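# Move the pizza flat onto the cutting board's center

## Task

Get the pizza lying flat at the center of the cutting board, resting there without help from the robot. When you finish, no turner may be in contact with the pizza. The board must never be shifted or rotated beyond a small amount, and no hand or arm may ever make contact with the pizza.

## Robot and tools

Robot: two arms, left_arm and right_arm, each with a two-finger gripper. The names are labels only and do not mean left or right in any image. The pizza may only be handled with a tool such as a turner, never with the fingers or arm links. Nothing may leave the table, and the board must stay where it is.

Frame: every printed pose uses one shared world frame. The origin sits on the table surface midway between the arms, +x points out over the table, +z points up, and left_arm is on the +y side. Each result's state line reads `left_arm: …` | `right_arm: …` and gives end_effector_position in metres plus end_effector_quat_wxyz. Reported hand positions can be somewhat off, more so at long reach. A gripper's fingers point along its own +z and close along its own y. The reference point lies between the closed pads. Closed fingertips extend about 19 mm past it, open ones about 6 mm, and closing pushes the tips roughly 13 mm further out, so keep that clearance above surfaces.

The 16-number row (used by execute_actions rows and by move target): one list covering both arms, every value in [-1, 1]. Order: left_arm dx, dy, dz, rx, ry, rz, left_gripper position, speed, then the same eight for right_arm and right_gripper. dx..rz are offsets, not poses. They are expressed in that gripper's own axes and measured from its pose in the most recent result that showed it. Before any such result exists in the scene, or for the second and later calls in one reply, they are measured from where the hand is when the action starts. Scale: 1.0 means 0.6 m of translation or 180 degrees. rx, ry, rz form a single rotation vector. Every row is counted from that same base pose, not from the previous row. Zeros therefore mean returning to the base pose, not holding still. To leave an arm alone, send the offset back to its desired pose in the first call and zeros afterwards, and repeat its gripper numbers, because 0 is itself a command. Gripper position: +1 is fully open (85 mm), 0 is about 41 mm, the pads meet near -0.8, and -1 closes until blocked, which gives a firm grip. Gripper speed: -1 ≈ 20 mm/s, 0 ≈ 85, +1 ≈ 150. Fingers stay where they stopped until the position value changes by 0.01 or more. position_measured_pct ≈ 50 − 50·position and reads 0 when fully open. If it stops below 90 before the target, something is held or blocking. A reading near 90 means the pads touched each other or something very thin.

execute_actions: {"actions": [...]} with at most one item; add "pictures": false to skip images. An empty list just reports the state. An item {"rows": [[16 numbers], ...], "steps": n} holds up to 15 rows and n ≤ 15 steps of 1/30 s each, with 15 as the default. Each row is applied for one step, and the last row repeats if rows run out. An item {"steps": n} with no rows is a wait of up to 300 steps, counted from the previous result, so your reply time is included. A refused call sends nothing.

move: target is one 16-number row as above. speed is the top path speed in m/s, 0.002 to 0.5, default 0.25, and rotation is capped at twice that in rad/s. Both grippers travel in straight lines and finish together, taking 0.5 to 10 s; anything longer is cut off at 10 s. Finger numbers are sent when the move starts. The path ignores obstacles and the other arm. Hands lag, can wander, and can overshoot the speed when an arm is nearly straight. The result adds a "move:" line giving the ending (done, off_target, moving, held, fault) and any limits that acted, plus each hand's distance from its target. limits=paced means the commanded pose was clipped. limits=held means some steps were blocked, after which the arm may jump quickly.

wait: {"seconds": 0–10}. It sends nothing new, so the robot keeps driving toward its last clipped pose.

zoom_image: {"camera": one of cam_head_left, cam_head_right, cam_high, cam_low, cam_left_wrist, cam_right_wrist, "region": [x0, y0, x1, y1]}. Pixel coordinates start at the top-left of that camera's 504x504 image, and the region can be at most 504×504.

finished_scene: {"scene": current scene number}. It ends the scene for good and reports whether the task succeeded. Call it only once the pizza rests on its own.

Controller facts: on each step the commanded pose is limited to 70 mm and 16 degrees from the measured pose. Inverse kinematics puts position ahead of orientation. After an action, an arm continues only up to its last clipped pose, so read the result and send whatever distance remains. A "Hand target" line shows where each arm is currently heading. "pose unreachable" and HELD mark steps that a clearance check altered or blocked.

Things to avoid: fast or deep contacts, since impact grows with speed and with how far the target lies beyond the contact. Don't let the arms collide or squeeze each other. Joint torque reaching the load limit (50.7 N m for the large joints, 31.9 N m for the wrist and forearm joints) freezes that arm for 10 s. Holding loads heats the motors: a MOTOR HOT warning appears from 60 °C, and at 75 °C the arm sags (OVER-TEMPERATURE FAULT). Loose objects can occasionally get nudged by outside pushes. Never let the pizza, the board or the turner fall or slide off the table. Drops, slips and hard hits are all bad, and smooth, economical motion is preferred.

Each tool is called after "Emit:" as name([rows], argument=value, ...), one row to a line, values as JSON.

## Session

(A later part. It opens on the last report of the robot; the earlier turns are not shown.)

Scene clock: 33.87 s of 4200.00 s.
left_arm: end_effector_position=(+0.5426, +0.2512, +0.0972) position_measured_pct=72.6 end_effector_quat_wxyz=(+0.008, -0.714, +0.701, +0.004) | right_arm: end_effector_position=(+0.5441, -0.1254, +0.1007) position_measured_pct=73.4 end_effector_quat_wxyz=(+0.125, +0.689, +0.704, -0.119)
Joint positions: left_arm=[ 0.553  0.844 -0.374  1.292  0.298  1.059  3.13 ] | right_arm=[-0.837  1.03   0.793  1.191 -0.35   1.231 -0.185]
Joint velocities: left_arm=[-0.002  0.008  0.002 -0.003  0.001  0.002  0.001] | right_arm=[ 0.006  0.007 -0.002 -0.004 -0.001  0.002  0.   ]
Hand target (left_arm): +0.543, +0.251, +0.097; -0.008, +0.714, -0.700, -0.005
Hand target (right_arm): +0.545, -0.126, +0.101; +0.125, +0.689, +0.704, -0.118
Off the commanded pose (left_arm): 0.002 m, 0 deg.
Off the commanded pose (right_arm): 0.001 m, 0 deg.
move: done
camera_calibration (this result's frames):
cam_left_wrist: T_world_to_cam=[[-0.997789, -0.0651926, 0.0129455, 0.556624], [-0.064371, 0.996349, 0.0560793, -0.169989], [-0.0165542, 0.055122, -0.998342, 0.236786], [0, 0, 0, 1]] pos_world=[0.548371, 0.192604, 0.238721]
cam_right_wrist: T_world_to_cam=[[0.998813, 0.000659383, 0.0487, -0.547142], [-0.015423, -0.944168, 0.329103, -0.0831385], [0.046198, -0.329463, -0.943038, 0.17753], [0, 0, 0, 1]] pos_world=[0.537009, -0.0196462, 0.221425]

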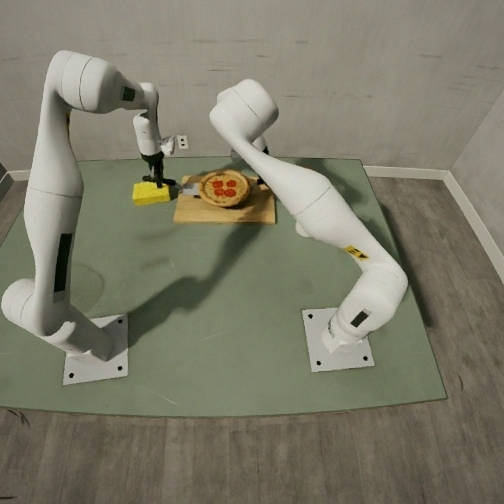

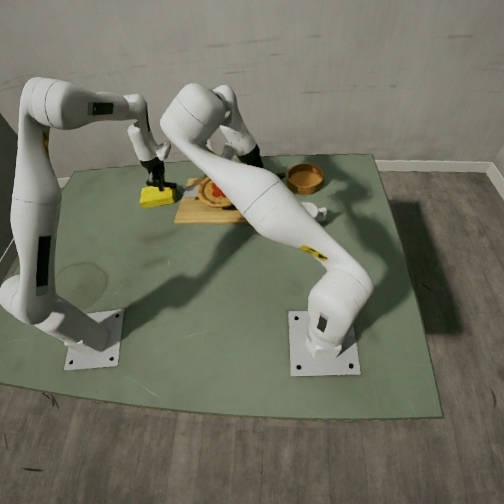

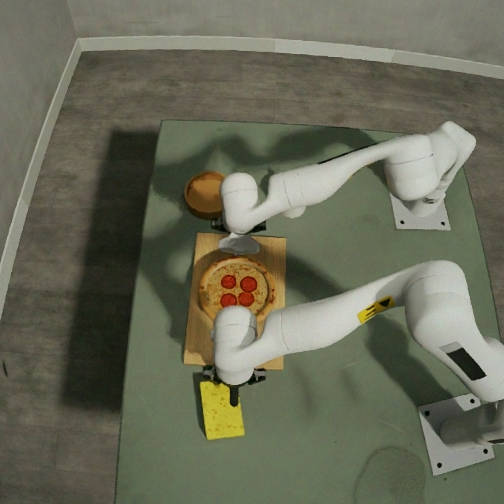

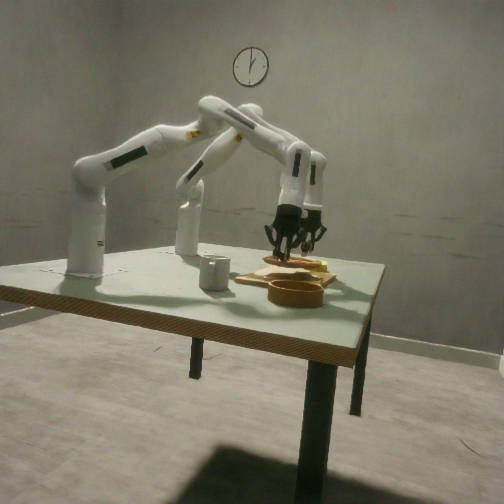

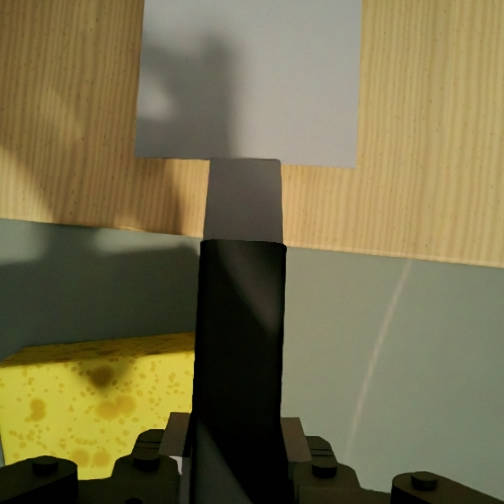

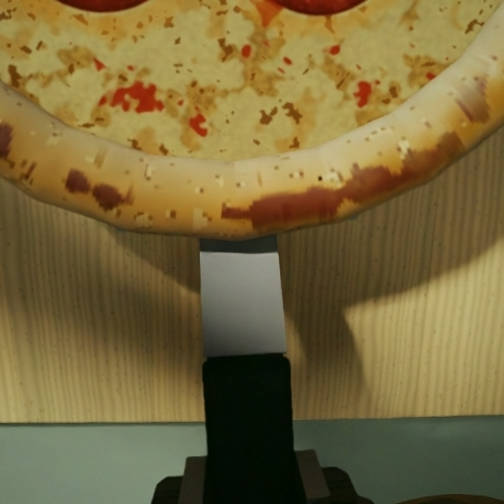

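Emit:
move(target=[0.005,0,0.026,0,-0.033,0,-1,0,0.0186,0,0.052,0,0,0,-1,0], speed=0.04)

Emit:
move(target=[-0.085,0.02,0.0095,0,0,0,-1,0,0,0,0,0,0,0,-1,0], speed=0.07)

Emit:
zoom_image(camera="cam_low", region=[220, 220, 350, 300])

Emit:
zoom_image(camera="cam_head_left", region=[130, 150, 300, 250])

Scene clock: 38.30 s of 4200.00 s.
left_arm: end_effector_position=(+0.5424, +0.2487, +0.0810) position_measured_pct=72.6 end_effector_quat_wxyz=(+0.044, -0.712, +0.699, +0.042) | right_arm: end_effector_position=(+0.5440, -0.1256, +0.0671) position_measured_pct=73.4 end_effector_quat_wxyz=(+0.124, +0.689, +0.704, -0.119)
Joint positions: left_arm=[ 0.632  0.895 -0.425  1.265  0.239  1.06   3.212] | right_arm=[-0.834  1.075  0.775  1.216 -0.37   1.169 -0.189]
Joint velocities: left_arm=[ 0.003  0.002  0.    -0.002 -0.002 -0.     0.002] | right_arm=[ 0.002  0.002  0.002  0.001  0.001 -0.001 -0.   ]
Hand target (left_arm): +0.543, +0.248, +0.081; -0.044, +0.712, -0.699, -0.041
Hand target (right_arm): +0.544, -0.126, +0.068; +0.125, +0.689, +0.704, -0.119
Off the commanded pose (left_arm): 0.001 m, 0 deg.
Off the commanded pose (right_arm): 0.001 m, 0 deg.
move: done
camera_calibration (this result's frames):
cam_left_wrist: T_world_to_cam=[[-0.997724, -0.0668567, 0.00877186, 0.55712], [-0.0646162, 0.985155, 0.159043, -0.171956], [-0.0192747, 0.158114, -0.987233, 0.195719], [0, 0, 0, 1]] pos_world=[0.548513, 0.175705, 0.215681]
cam_right_wrist: T_world_to_cam=[[0.998849, 0.000581248, 0.0479539, -0.545349], [-0.015262, -0.944088, 0.329341, -0.0723005], [0.0454642, -0.329694, -0.942992, 0.146204], [0, 0, 0, 1]] pos_world=[0.536971, -0.0197385, 0.187832]

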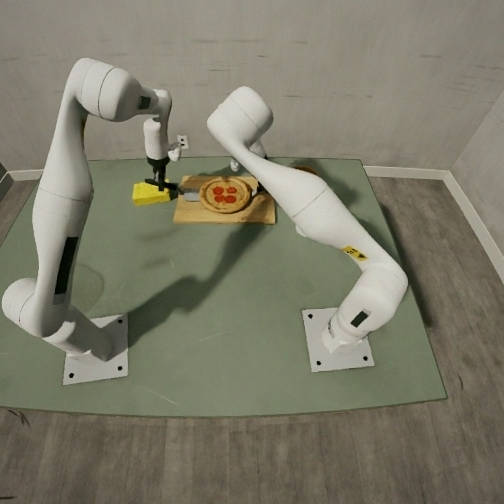

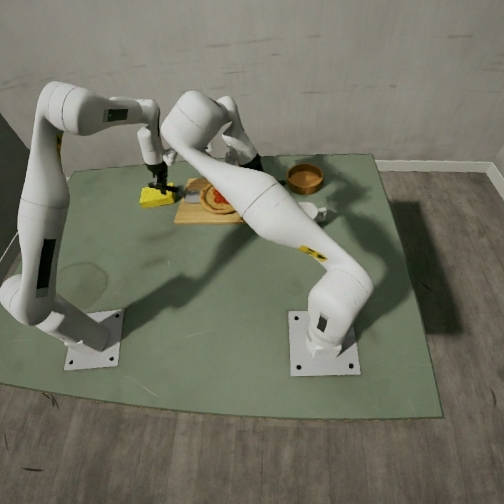

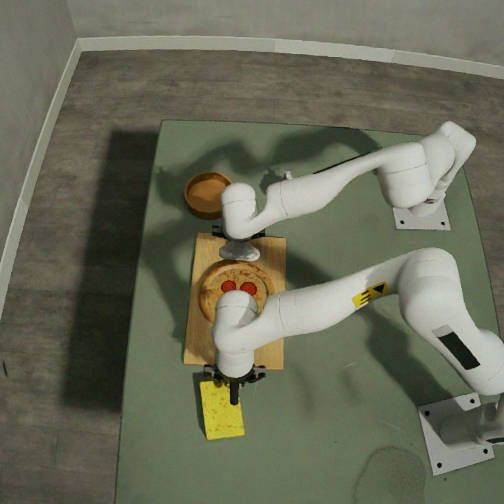

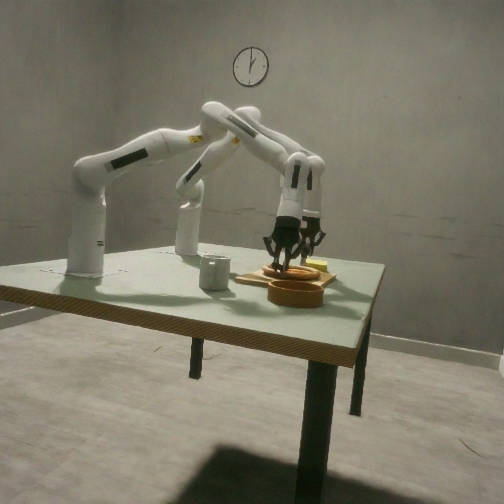

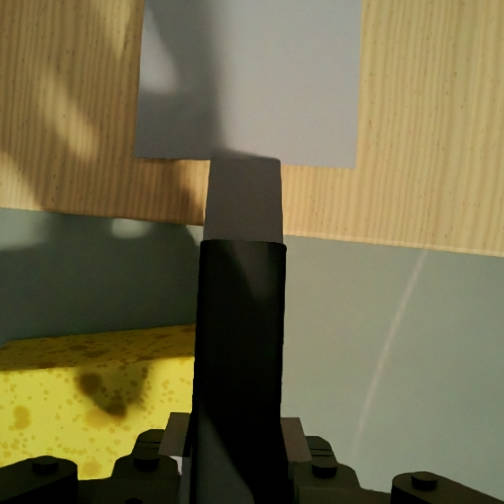

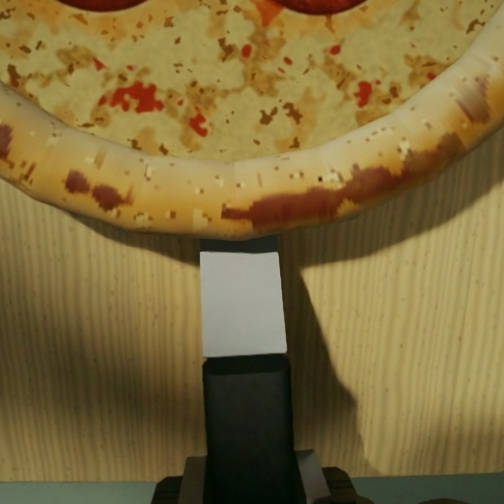

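Scene clock: 39.37 s of 4200.00 s.
left_arm: end_effector_position=(+0.5297, +0.2998, +0.0814) position_measured_pct=72.6 end_effector_quat_wxyz=(+0.044, -0.712, +0.699, +0.042) | right_arm: end_effector_position=(+0.5434, -0.1259, +0.0661) position_measured_pct=73.4 end_effector_quat_wxyz=(+0.124, +0.689, +0.704, -0.120)
Joint positions: left_arm=[ 0.567  0.847 -0.429  1.373  0.234  0.991  3.12 ] | right_arm=[-0.834  1.076  0.775  1.216 -0.37   1.169 -0.189]
Joint velocities: left_arm=[-0.001 -0.003 -0.001  0.002  0.002 -0.    -0.002] | right_arm=[-0.001 -0.    -0.001  0.    -0.001 -0.002 -0.   ]
Hand target (left_arm): +0.530, +0.300, +0.082; -0.044, +0.712, -0.699, -0.042
Hand target (right_arm): +0.544, -0.126, +0.067; +0.124, +0.689, +0.704, -0.119
Off the commanded pose (left_arm): 0.000 m, 0 deg.
Off the commanded pose (right_arm): 0.001 m, 0 deg.
move: done
camera_calibration (this result's frames):
cam_left_wrist: T_world_to_cam=[[-0.997739, -0.0666516, 0.00868538, 0.547824], [-0.0644185, 0.985095, 0.159494, -0.22333], [-0.0191864, 0.158574, -0.987161, 0.187687], [0, 0, 0, 1]] pos_world=[0.5358, 0.226752, 0.216139]
cam_right_wrist: T_world_to_cam=[[0.998938, 0.000539745, 0.0460636, -0.544649], [-0.0147391, -0.943624, 0.330691, -0.0726178], [0.0436452, -0.331018, -0.942614, 0.145932], [0, 0, 0, 1]] pos_world=[0.536631, -0.0199238, 0.18666]

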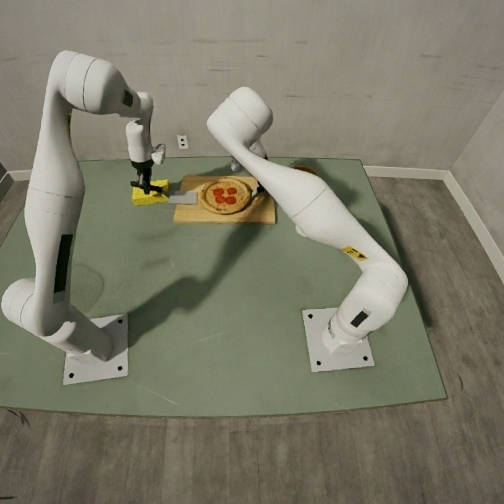

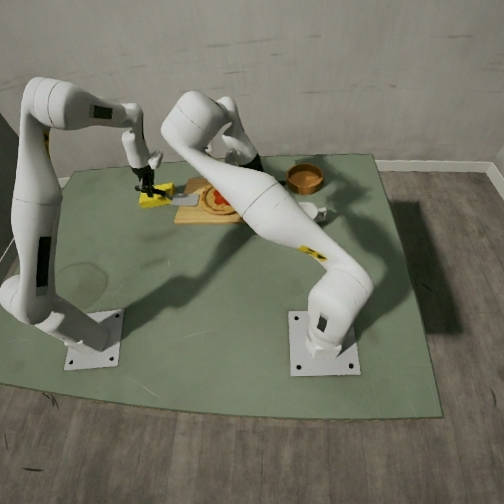

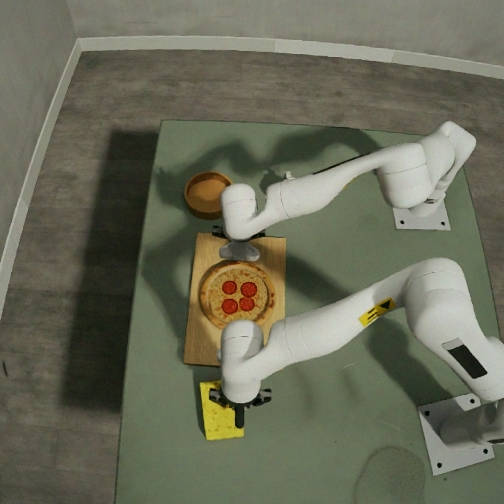

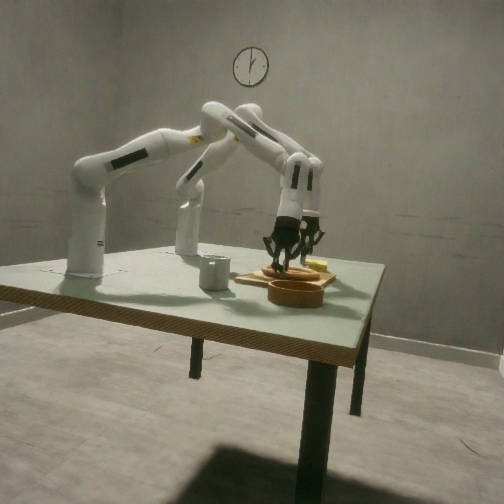

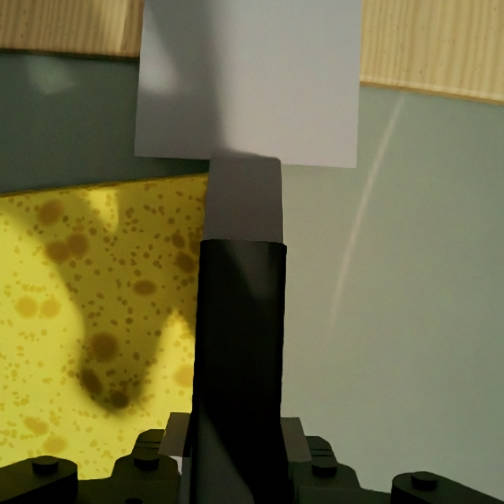

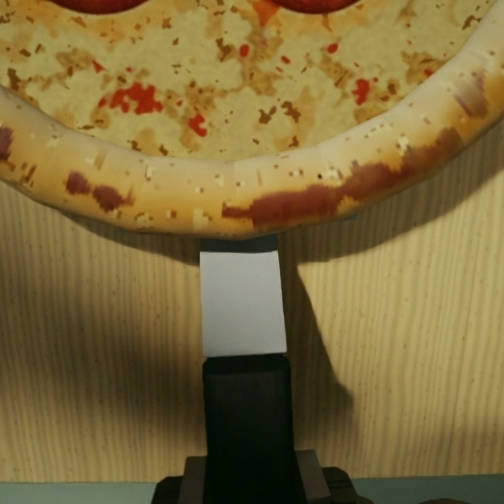

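Region (220, 220, 350, 300) of cam_low's 504x504 image, scaled by 3.877, with more detail than that image has; it fills the top 310 rows of this view, and the rest is white.

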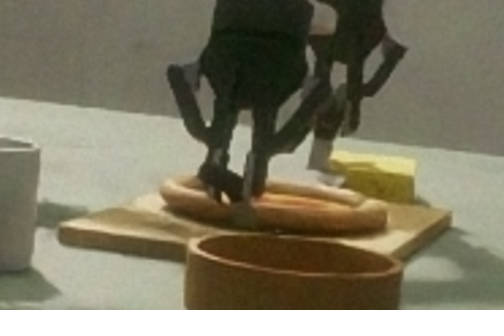

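Region (130, 150, 300, 250) of cam_head_left's 504x504 image, scaled by 2.965, with more detail than that image has; it fills the top 296 rows of this view, and the rest is white.

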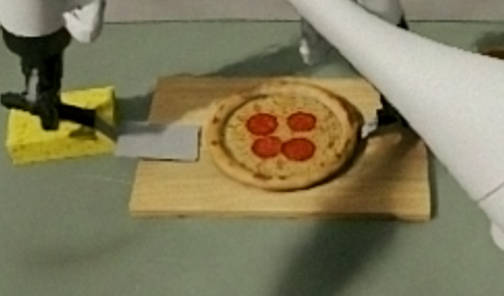

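Emit:
execute_actions(actions=[])

Emit:
move(target=[0,0,-0.08,0,0,0,-1,0,-0.008,0,-0.022,0,-0.028,0,-1,0], speed=0.1)

Emit:
move(target=[-0.1,0.2,0,0,0,0,-1,0,-0.18,-0.03,0.083,0,0,0,-1,0], speed=0.08)

Scene clock: 48.23 s of 4200.00 s.
left_arm: end_effector_position=(+0.5297, +0.2999, +0.0816) position_measured_pct=72.6 end_effector_quat_wxyz=(+0.044, -0.712, +0.699, +0.042) | right_arm: end_effector_position=(+0.5434, -0.1259, +0.0661) position_measured_pct=73.4 end_effector_quat_wxyz=(+0.124, +0.689, +0.704, -0.120)
Joint positions: left_arm=[ 0.566  0.846 -0.429  1.374  0.234  0.991  3.12 ] | right_arm=[-0.834  1.076  0.775  1.216 -0.37   1.169 -0.189]
Joint velocities: left_arm=[ 0.    -0.    -0.001 -0.001  0.001 -0.     0.   ] | right_arm=[ 0.001  0.     0.001 -0.     0.001 -0.     0.   ]
Hand target (left_arm): +0.530, +0.300, +0.082; -0.044, +0.712, -0.699, -0.042
Hand target (right_arm): +0.544, -0.126, +0.067; +0.124, +0.689, +0.704, -0.119
Off the commanded pose (left_arm): 0.000 m, 0 deg.
Off the commanded pose (right_arm): 0.001 m, 0 deg.
Steps of this call (steps 1 to 90: nothing new was sent; then 5.87 s passed at rest). Readings (end_effector_position | what the end effector reports):
1: left_arm (+0.5297, +0.2998, +0.0815) | right_arm (+0.5434, -0.1259, +0.0661) | left_arm position_measured_pct=72.6 | right_arm position_measured_pct=73.4
2: left_arm (+0.5297, +0.2998, +0.0815) | right_arm (+0.5434, -0.1259, +0.0661) | left_arm position_measured_pct=72.6 | right_arm position_measured_pct=73.4
4: left_arm (+0.5297, +0.2998, +0.0815) | right_arm (+0.5434, -0.1259, +0.0661) | left_arm position_measured_pct=72.6 | right_arm position_measured_pct=73.4
8: left_arm (+0.5297, +0.2999, +0.0816) | right_arm (+0.5434, -0.1259, +0.0661) | left_arm position_measured_pct=72.6 | right_arm position_measured_pct=73.4
90: the state above
camera_calibration (this result's frames):
cam_left_wrist: T_world_to_cam=[[-0.997725, -0.0668716, 0.00849805, 0.547942], [-0.0646679, 0.985099, 0.15937, -0.223314], [-0.0190287, 0.158458, -0.987182, 0.187756], [0, 0, 0, 1]] pos_world=[0.535827, 0.226876, 0.216283]
cam_right_wrist: T_world_to_cam=[[0.998938, 0.000540723, 0.0460624, -0.544648], [-0.014738, -0.943623, 0.330694, -0.0726184], [0.0436443, -0.331022, -0.942613, 0.14593], [0, 0, 0, 1]] pos_world=[0.536631, -0.019924, 0.186658]

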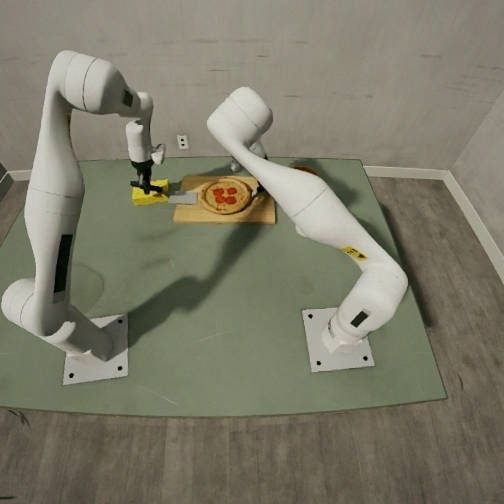

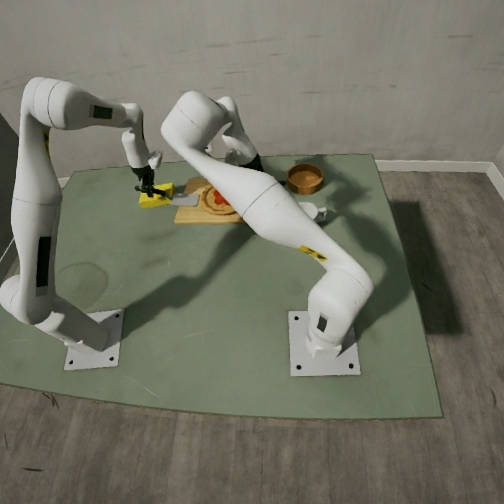

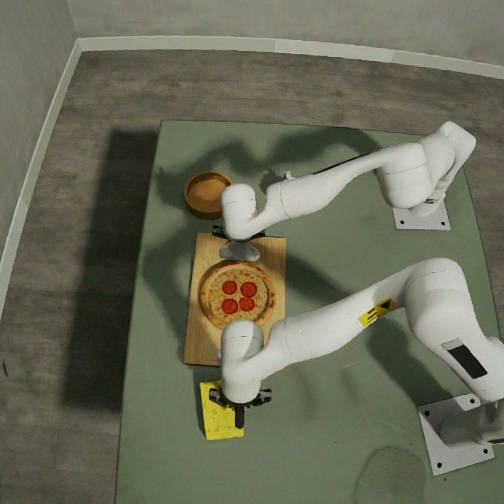

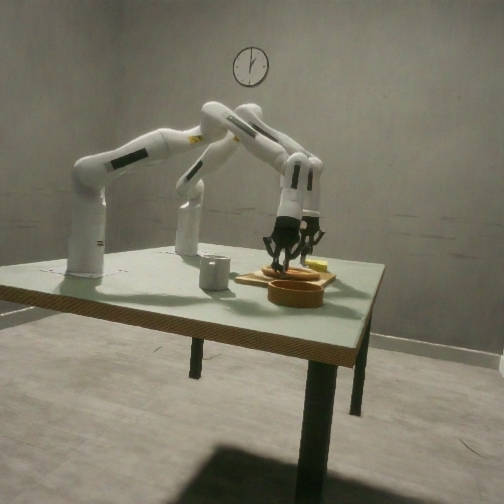

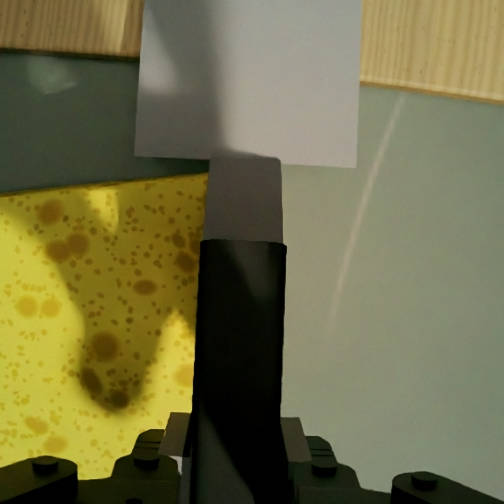

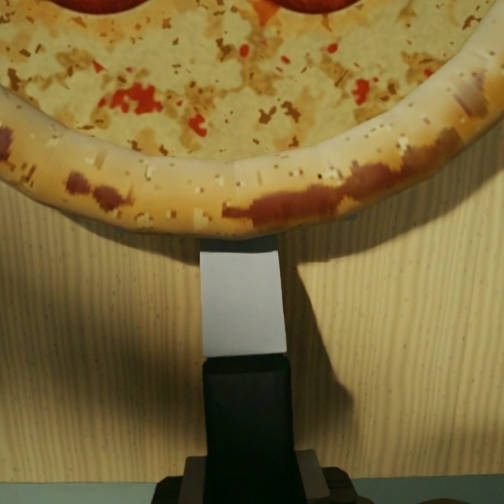

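Scene clock: 49.03 s of 4200.00 s.
left_arm: end_effector_position=(+0.5297, +0.2940, +0.1292) position_measured_pct=72.6 end_effector_quat_wxyz=(+0.044, -0.712, +0.699, +0.042) | right_arm: end_effector_position=(+0.5431, -0.1259, +0.0796) position_measured_pct=73.4 end_effector_quat_wxyz=(+0.155, +0.683, +0.698, -0.151)
Joint positions: left_arm=[ 0.581  0.787 -0.444  1.32   0.211  1.102  3.139] | right_arm=[-0.868  1.106  0.815  1.156 -0.322  1.247 -0.236]
Joint velocities: left_arm=[ 0.001 -0.002  0.     0.    -0.001  0.001 -0.   ] | right_arm=[-0.002  0.004 -0.    -0.001  0.002  0.001 -0.001]
Hand target (left_arm): +0.530, +0.294, +0.129; -0.044, +0.712, -0.699, -0.042
Hand target (right_arm): +0.543, -0.126, +0.080; +0.155, +0.683, +0.698, -0.150
Off the commanded pose (left_arm): 0.000 m, 0 deg.
Off the commanded pose (right_arm): 0.001 m, 0 deg.
move: done
camera_calibration (this result's frames):
cam_left_wrist: T_world_to_cam=[[-0.99773, -0.0667804, 0.00867399, 0.547069], [-0.0645489, 0.985097, 0.159427, -0.225189], [-0.0191913, 0.158505, -0.987172, 0.235728], [0, 0, 0, 1]] pos_world=[0.535816, 0.221002, 0.26386]
cam_right_wrist: T_world_to_cam=[[0.9989, 0.00457618, 0.0466627, -0.544498], [-0.0150753, -0.911033, 0.412058, -0.0792395], [0.0443969, -0.412309, -0.909962, 0.145487], [0, 0, 0, 1]] pos_world=[0.536246, -0.00971264, 0.190446]

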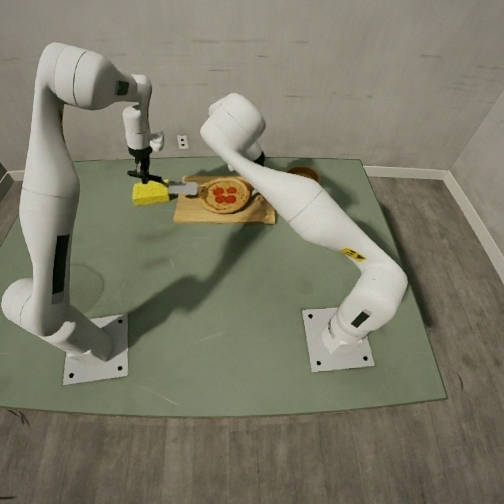

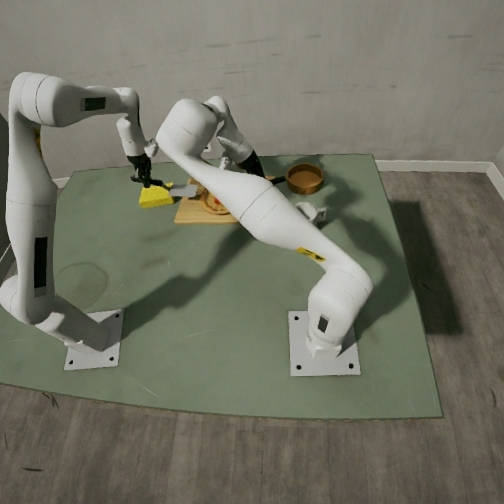

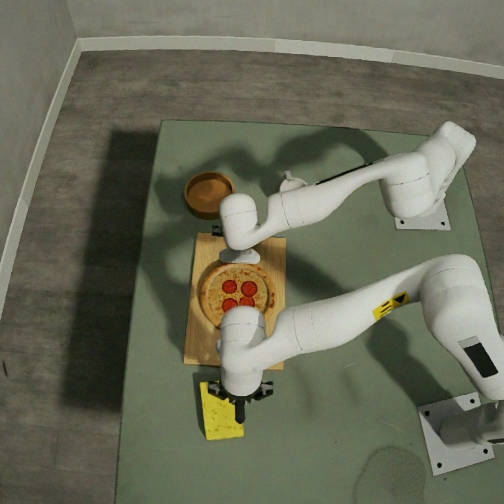

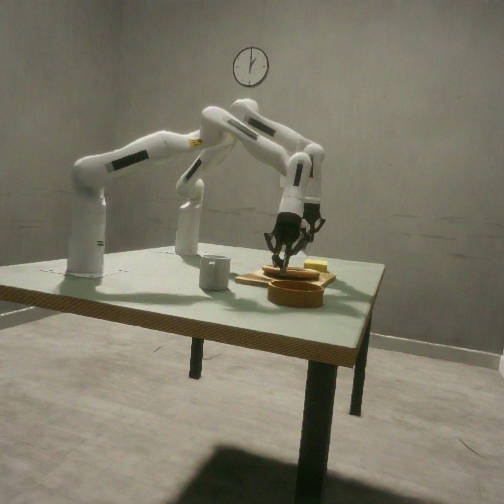

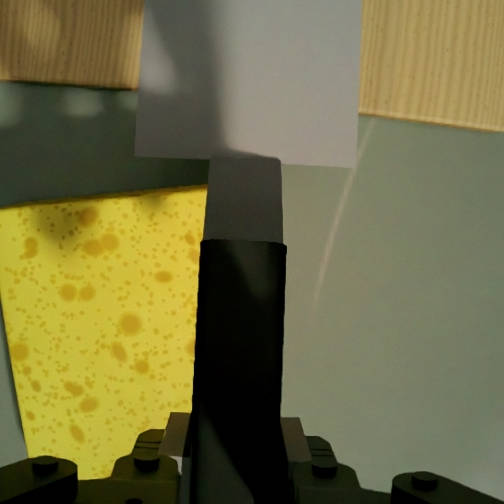

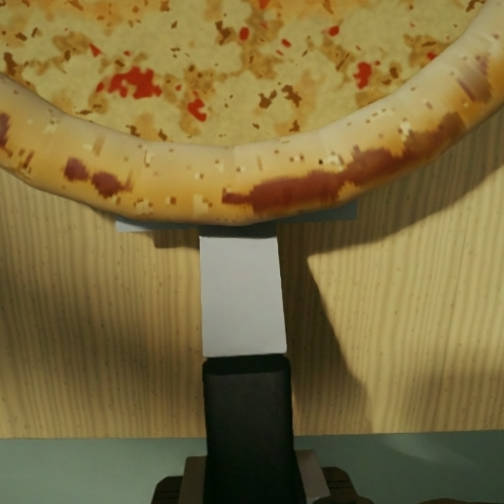

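Scene clock: 51.03 s of 4200.00 s.
left_arm: end_effector_position=(+0.4090, +0.3520, +0.1362) position_measured_pct=72.6 end_effector_quat_wxyz=(+0.044, -0.712, +0.699, +0.042) | right_arm: end_effector_position=(+0.5277, -0.2452, +0.0805) position_measured_pct=73.4 end_effector_quat_wxyz=(+0.155, +0.683, +0.698, -0.151)
Joint positions: left_arm=[ 0.604  0.535 -0.497  1.799  0.162  0.866  3.043] | right_arm=[-0.782  0.999  0.827  1.453 -0.289  1.007 -0.052]
Joint velocities: left_arm=[ 0.001 -0.006  0.001  0.002  0.    -0.001 -0.   ] | right_arm=[ 0.001 -0.001  0.001  0.    -0.    -0.001  0.001]
Hand target (left_arm): +0.409, +0.352, +0.136; -0.044, +0.712, -0.699, -0.042
Hand target (right_arm): +0.528, -0.245, +0.081; +0.155, +0.683, +0.698, -0.150
Off the commanded pose (left_arm): 0.001 m, 0 deg.
Off the commanded pose (right_arm): 0.001 m, 0 deg.
move: done
camera_calibration (this result's frames):
cam_left_wrist: T_world_to_cam=[[-0.9977, -0.0671996, 0.00892517, 0.430557], [-0.0649027, 0.984908, 0.160448, -0.291193], [-0.0195725, 0.1595, -0.987004, 0.23096], [0, 0, 0, 1]] pos_world=[0.415188, 0.278893, 0.270837]
cam_right_wrist: T_world_to_cam=[[0.998858, 0.00443113, 0.0475796, -0.528706], [-0.0156241, -0.91068, 0.412816, -0.188248], [0.045159, -0.413088, -0.909571, 0.0970745], [0, 0, 0, 1]] pos_world=[0.520777, -0.128991, 0.191164]

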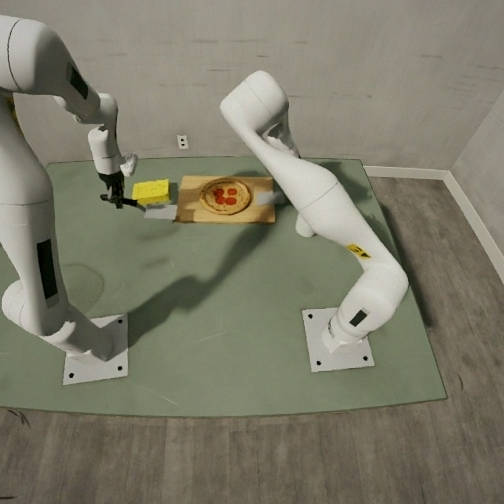

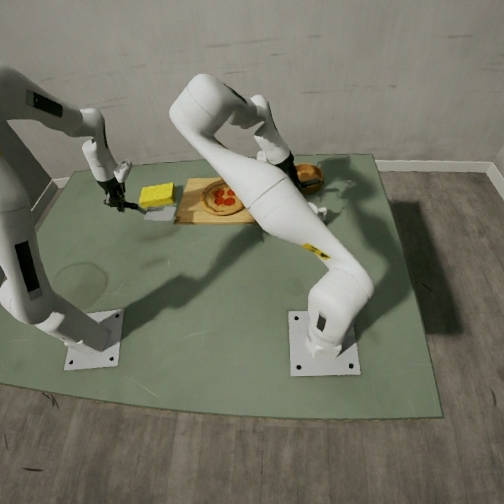

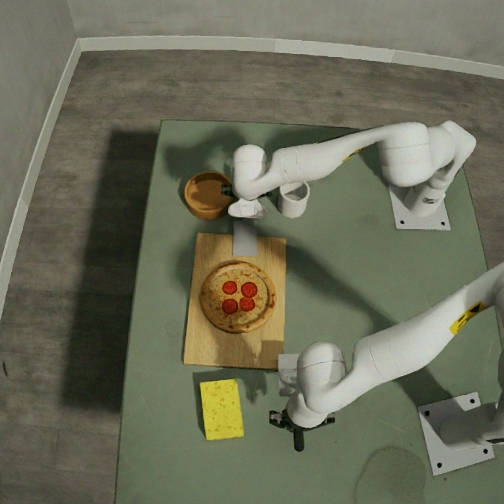

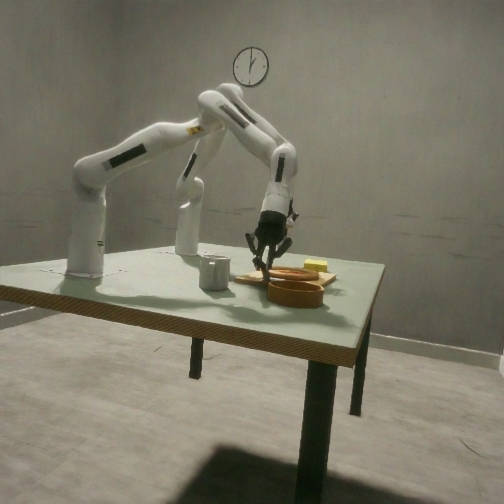

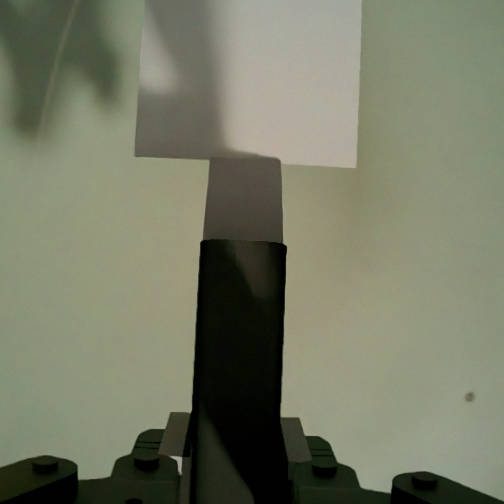

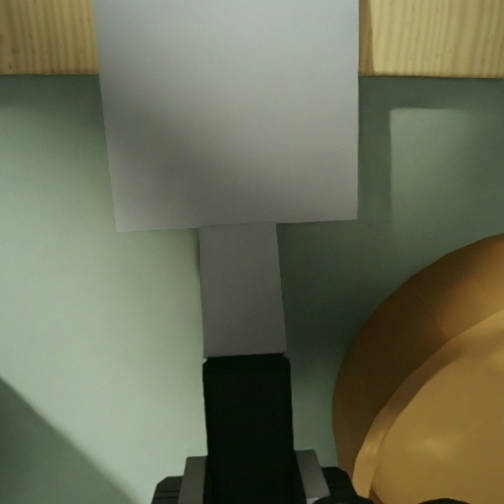

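Emit:
move(target=[-0.07,0.06,0.08,0,0.039,0,-1,0,-0.2,-0.06,0.08,0,0.139,0,-1,0], speed=0.2)

Scene clock: 54.70 s of 4200.00 s.
left_arm: end_effector_position=(+0.3725, +0.3994, +0.0938) position_measured_pct=72.6 end_effector_quat_wxyz=(+0.002, -0.714, +0.701, -0.001) | right_arm: end_effector_position=(+0.4951, -0.3746, +0.0889) position_measured_pct=73.4 end_effector_quat_wxyz=(+0.002, +0.699, +0.715, +0.001)
Joint positions: left_arm=[ 0.339  0.524 -0.397  1.981  0.308  0.691  2.731] | right_arm=[-0.213  0.747  0.563  1.649 -0.486  0.884  0.534]
Joint velocities: left_arm=[-0.005 -0.001 -0.003 -0.001  0.002  0.    -0.002] | right_arm=[ 0.015 -0.001  0.006 -0.002 -0.005  0.004  0.005]
Hand target (left_arm): +0.372, +0.400, +0.094; -0.002, +0.714, -0.700, +0.001
Hand target (right_arm): +0.495, -0.375, +0.089; +0.002, +0.699, +0.715, +0.001
Off the commanded pose (left_arm): 0.001 m, 0 deg.
Off the commanded pose (right_arm): 0.001 m, 0 deg.
move: done
camera_calibration (this result's frames):
cam_left_wrist: T_world_to_cam=[[-0.997762, -0.0651989, 0.0148098, 0.396362], [-0.0645637, 0.997114, 0.0399419, -0.327105], [-0.0173712, 0.0388964, -0.999092, 0.229286], [0, 0, 0, 1]] pos_world=[0.378339, 0.343085, 0.236273]
cam_right_wrist: T_world_to_cam=[[0.999185, -0.0121227, 0.0384945, -0.501449], [-0.0118261, -0.999899, -0.00792354, -0.307946], [0.0385866, 0.00746185, -0.999227, 0.221497], [0, 0, 0, 1]] pos_world=[0.488852, -0.315647, 0.238189]

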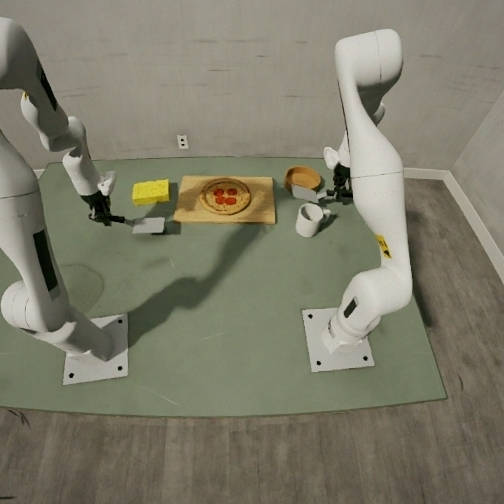

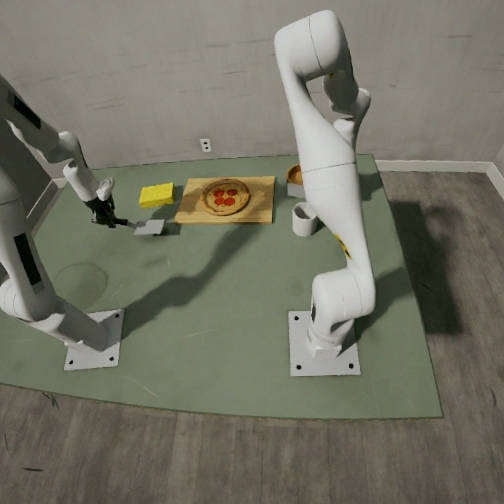

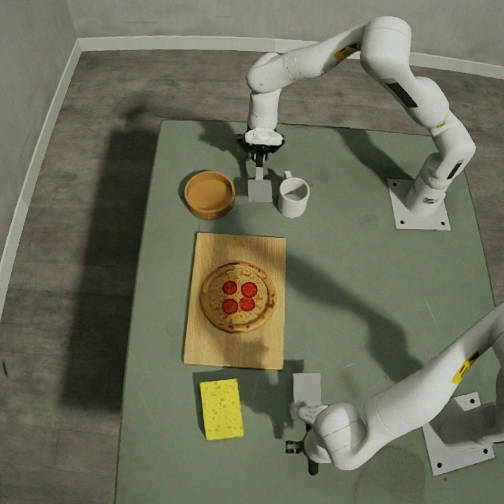

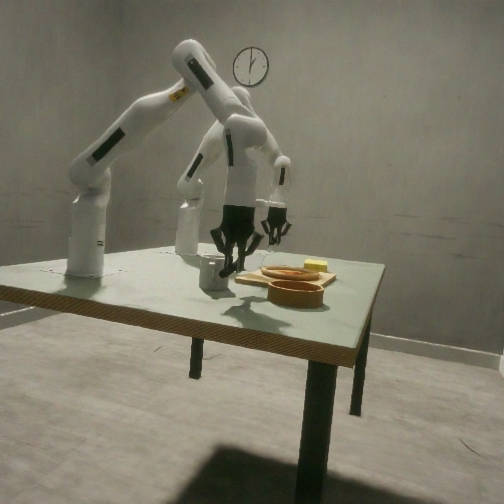

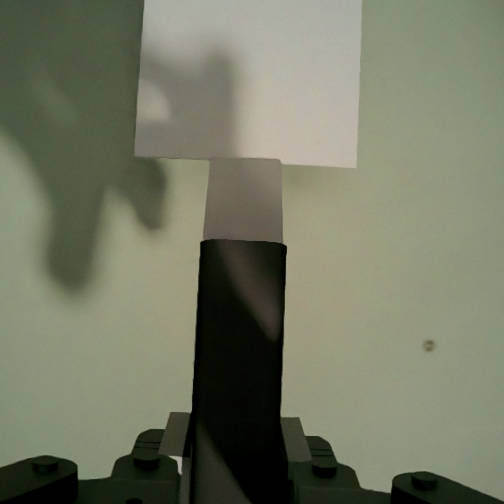

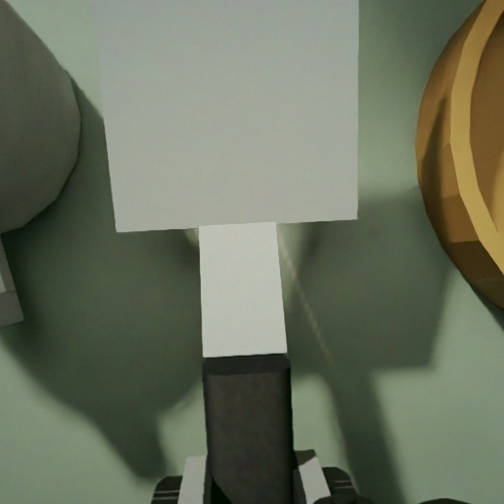

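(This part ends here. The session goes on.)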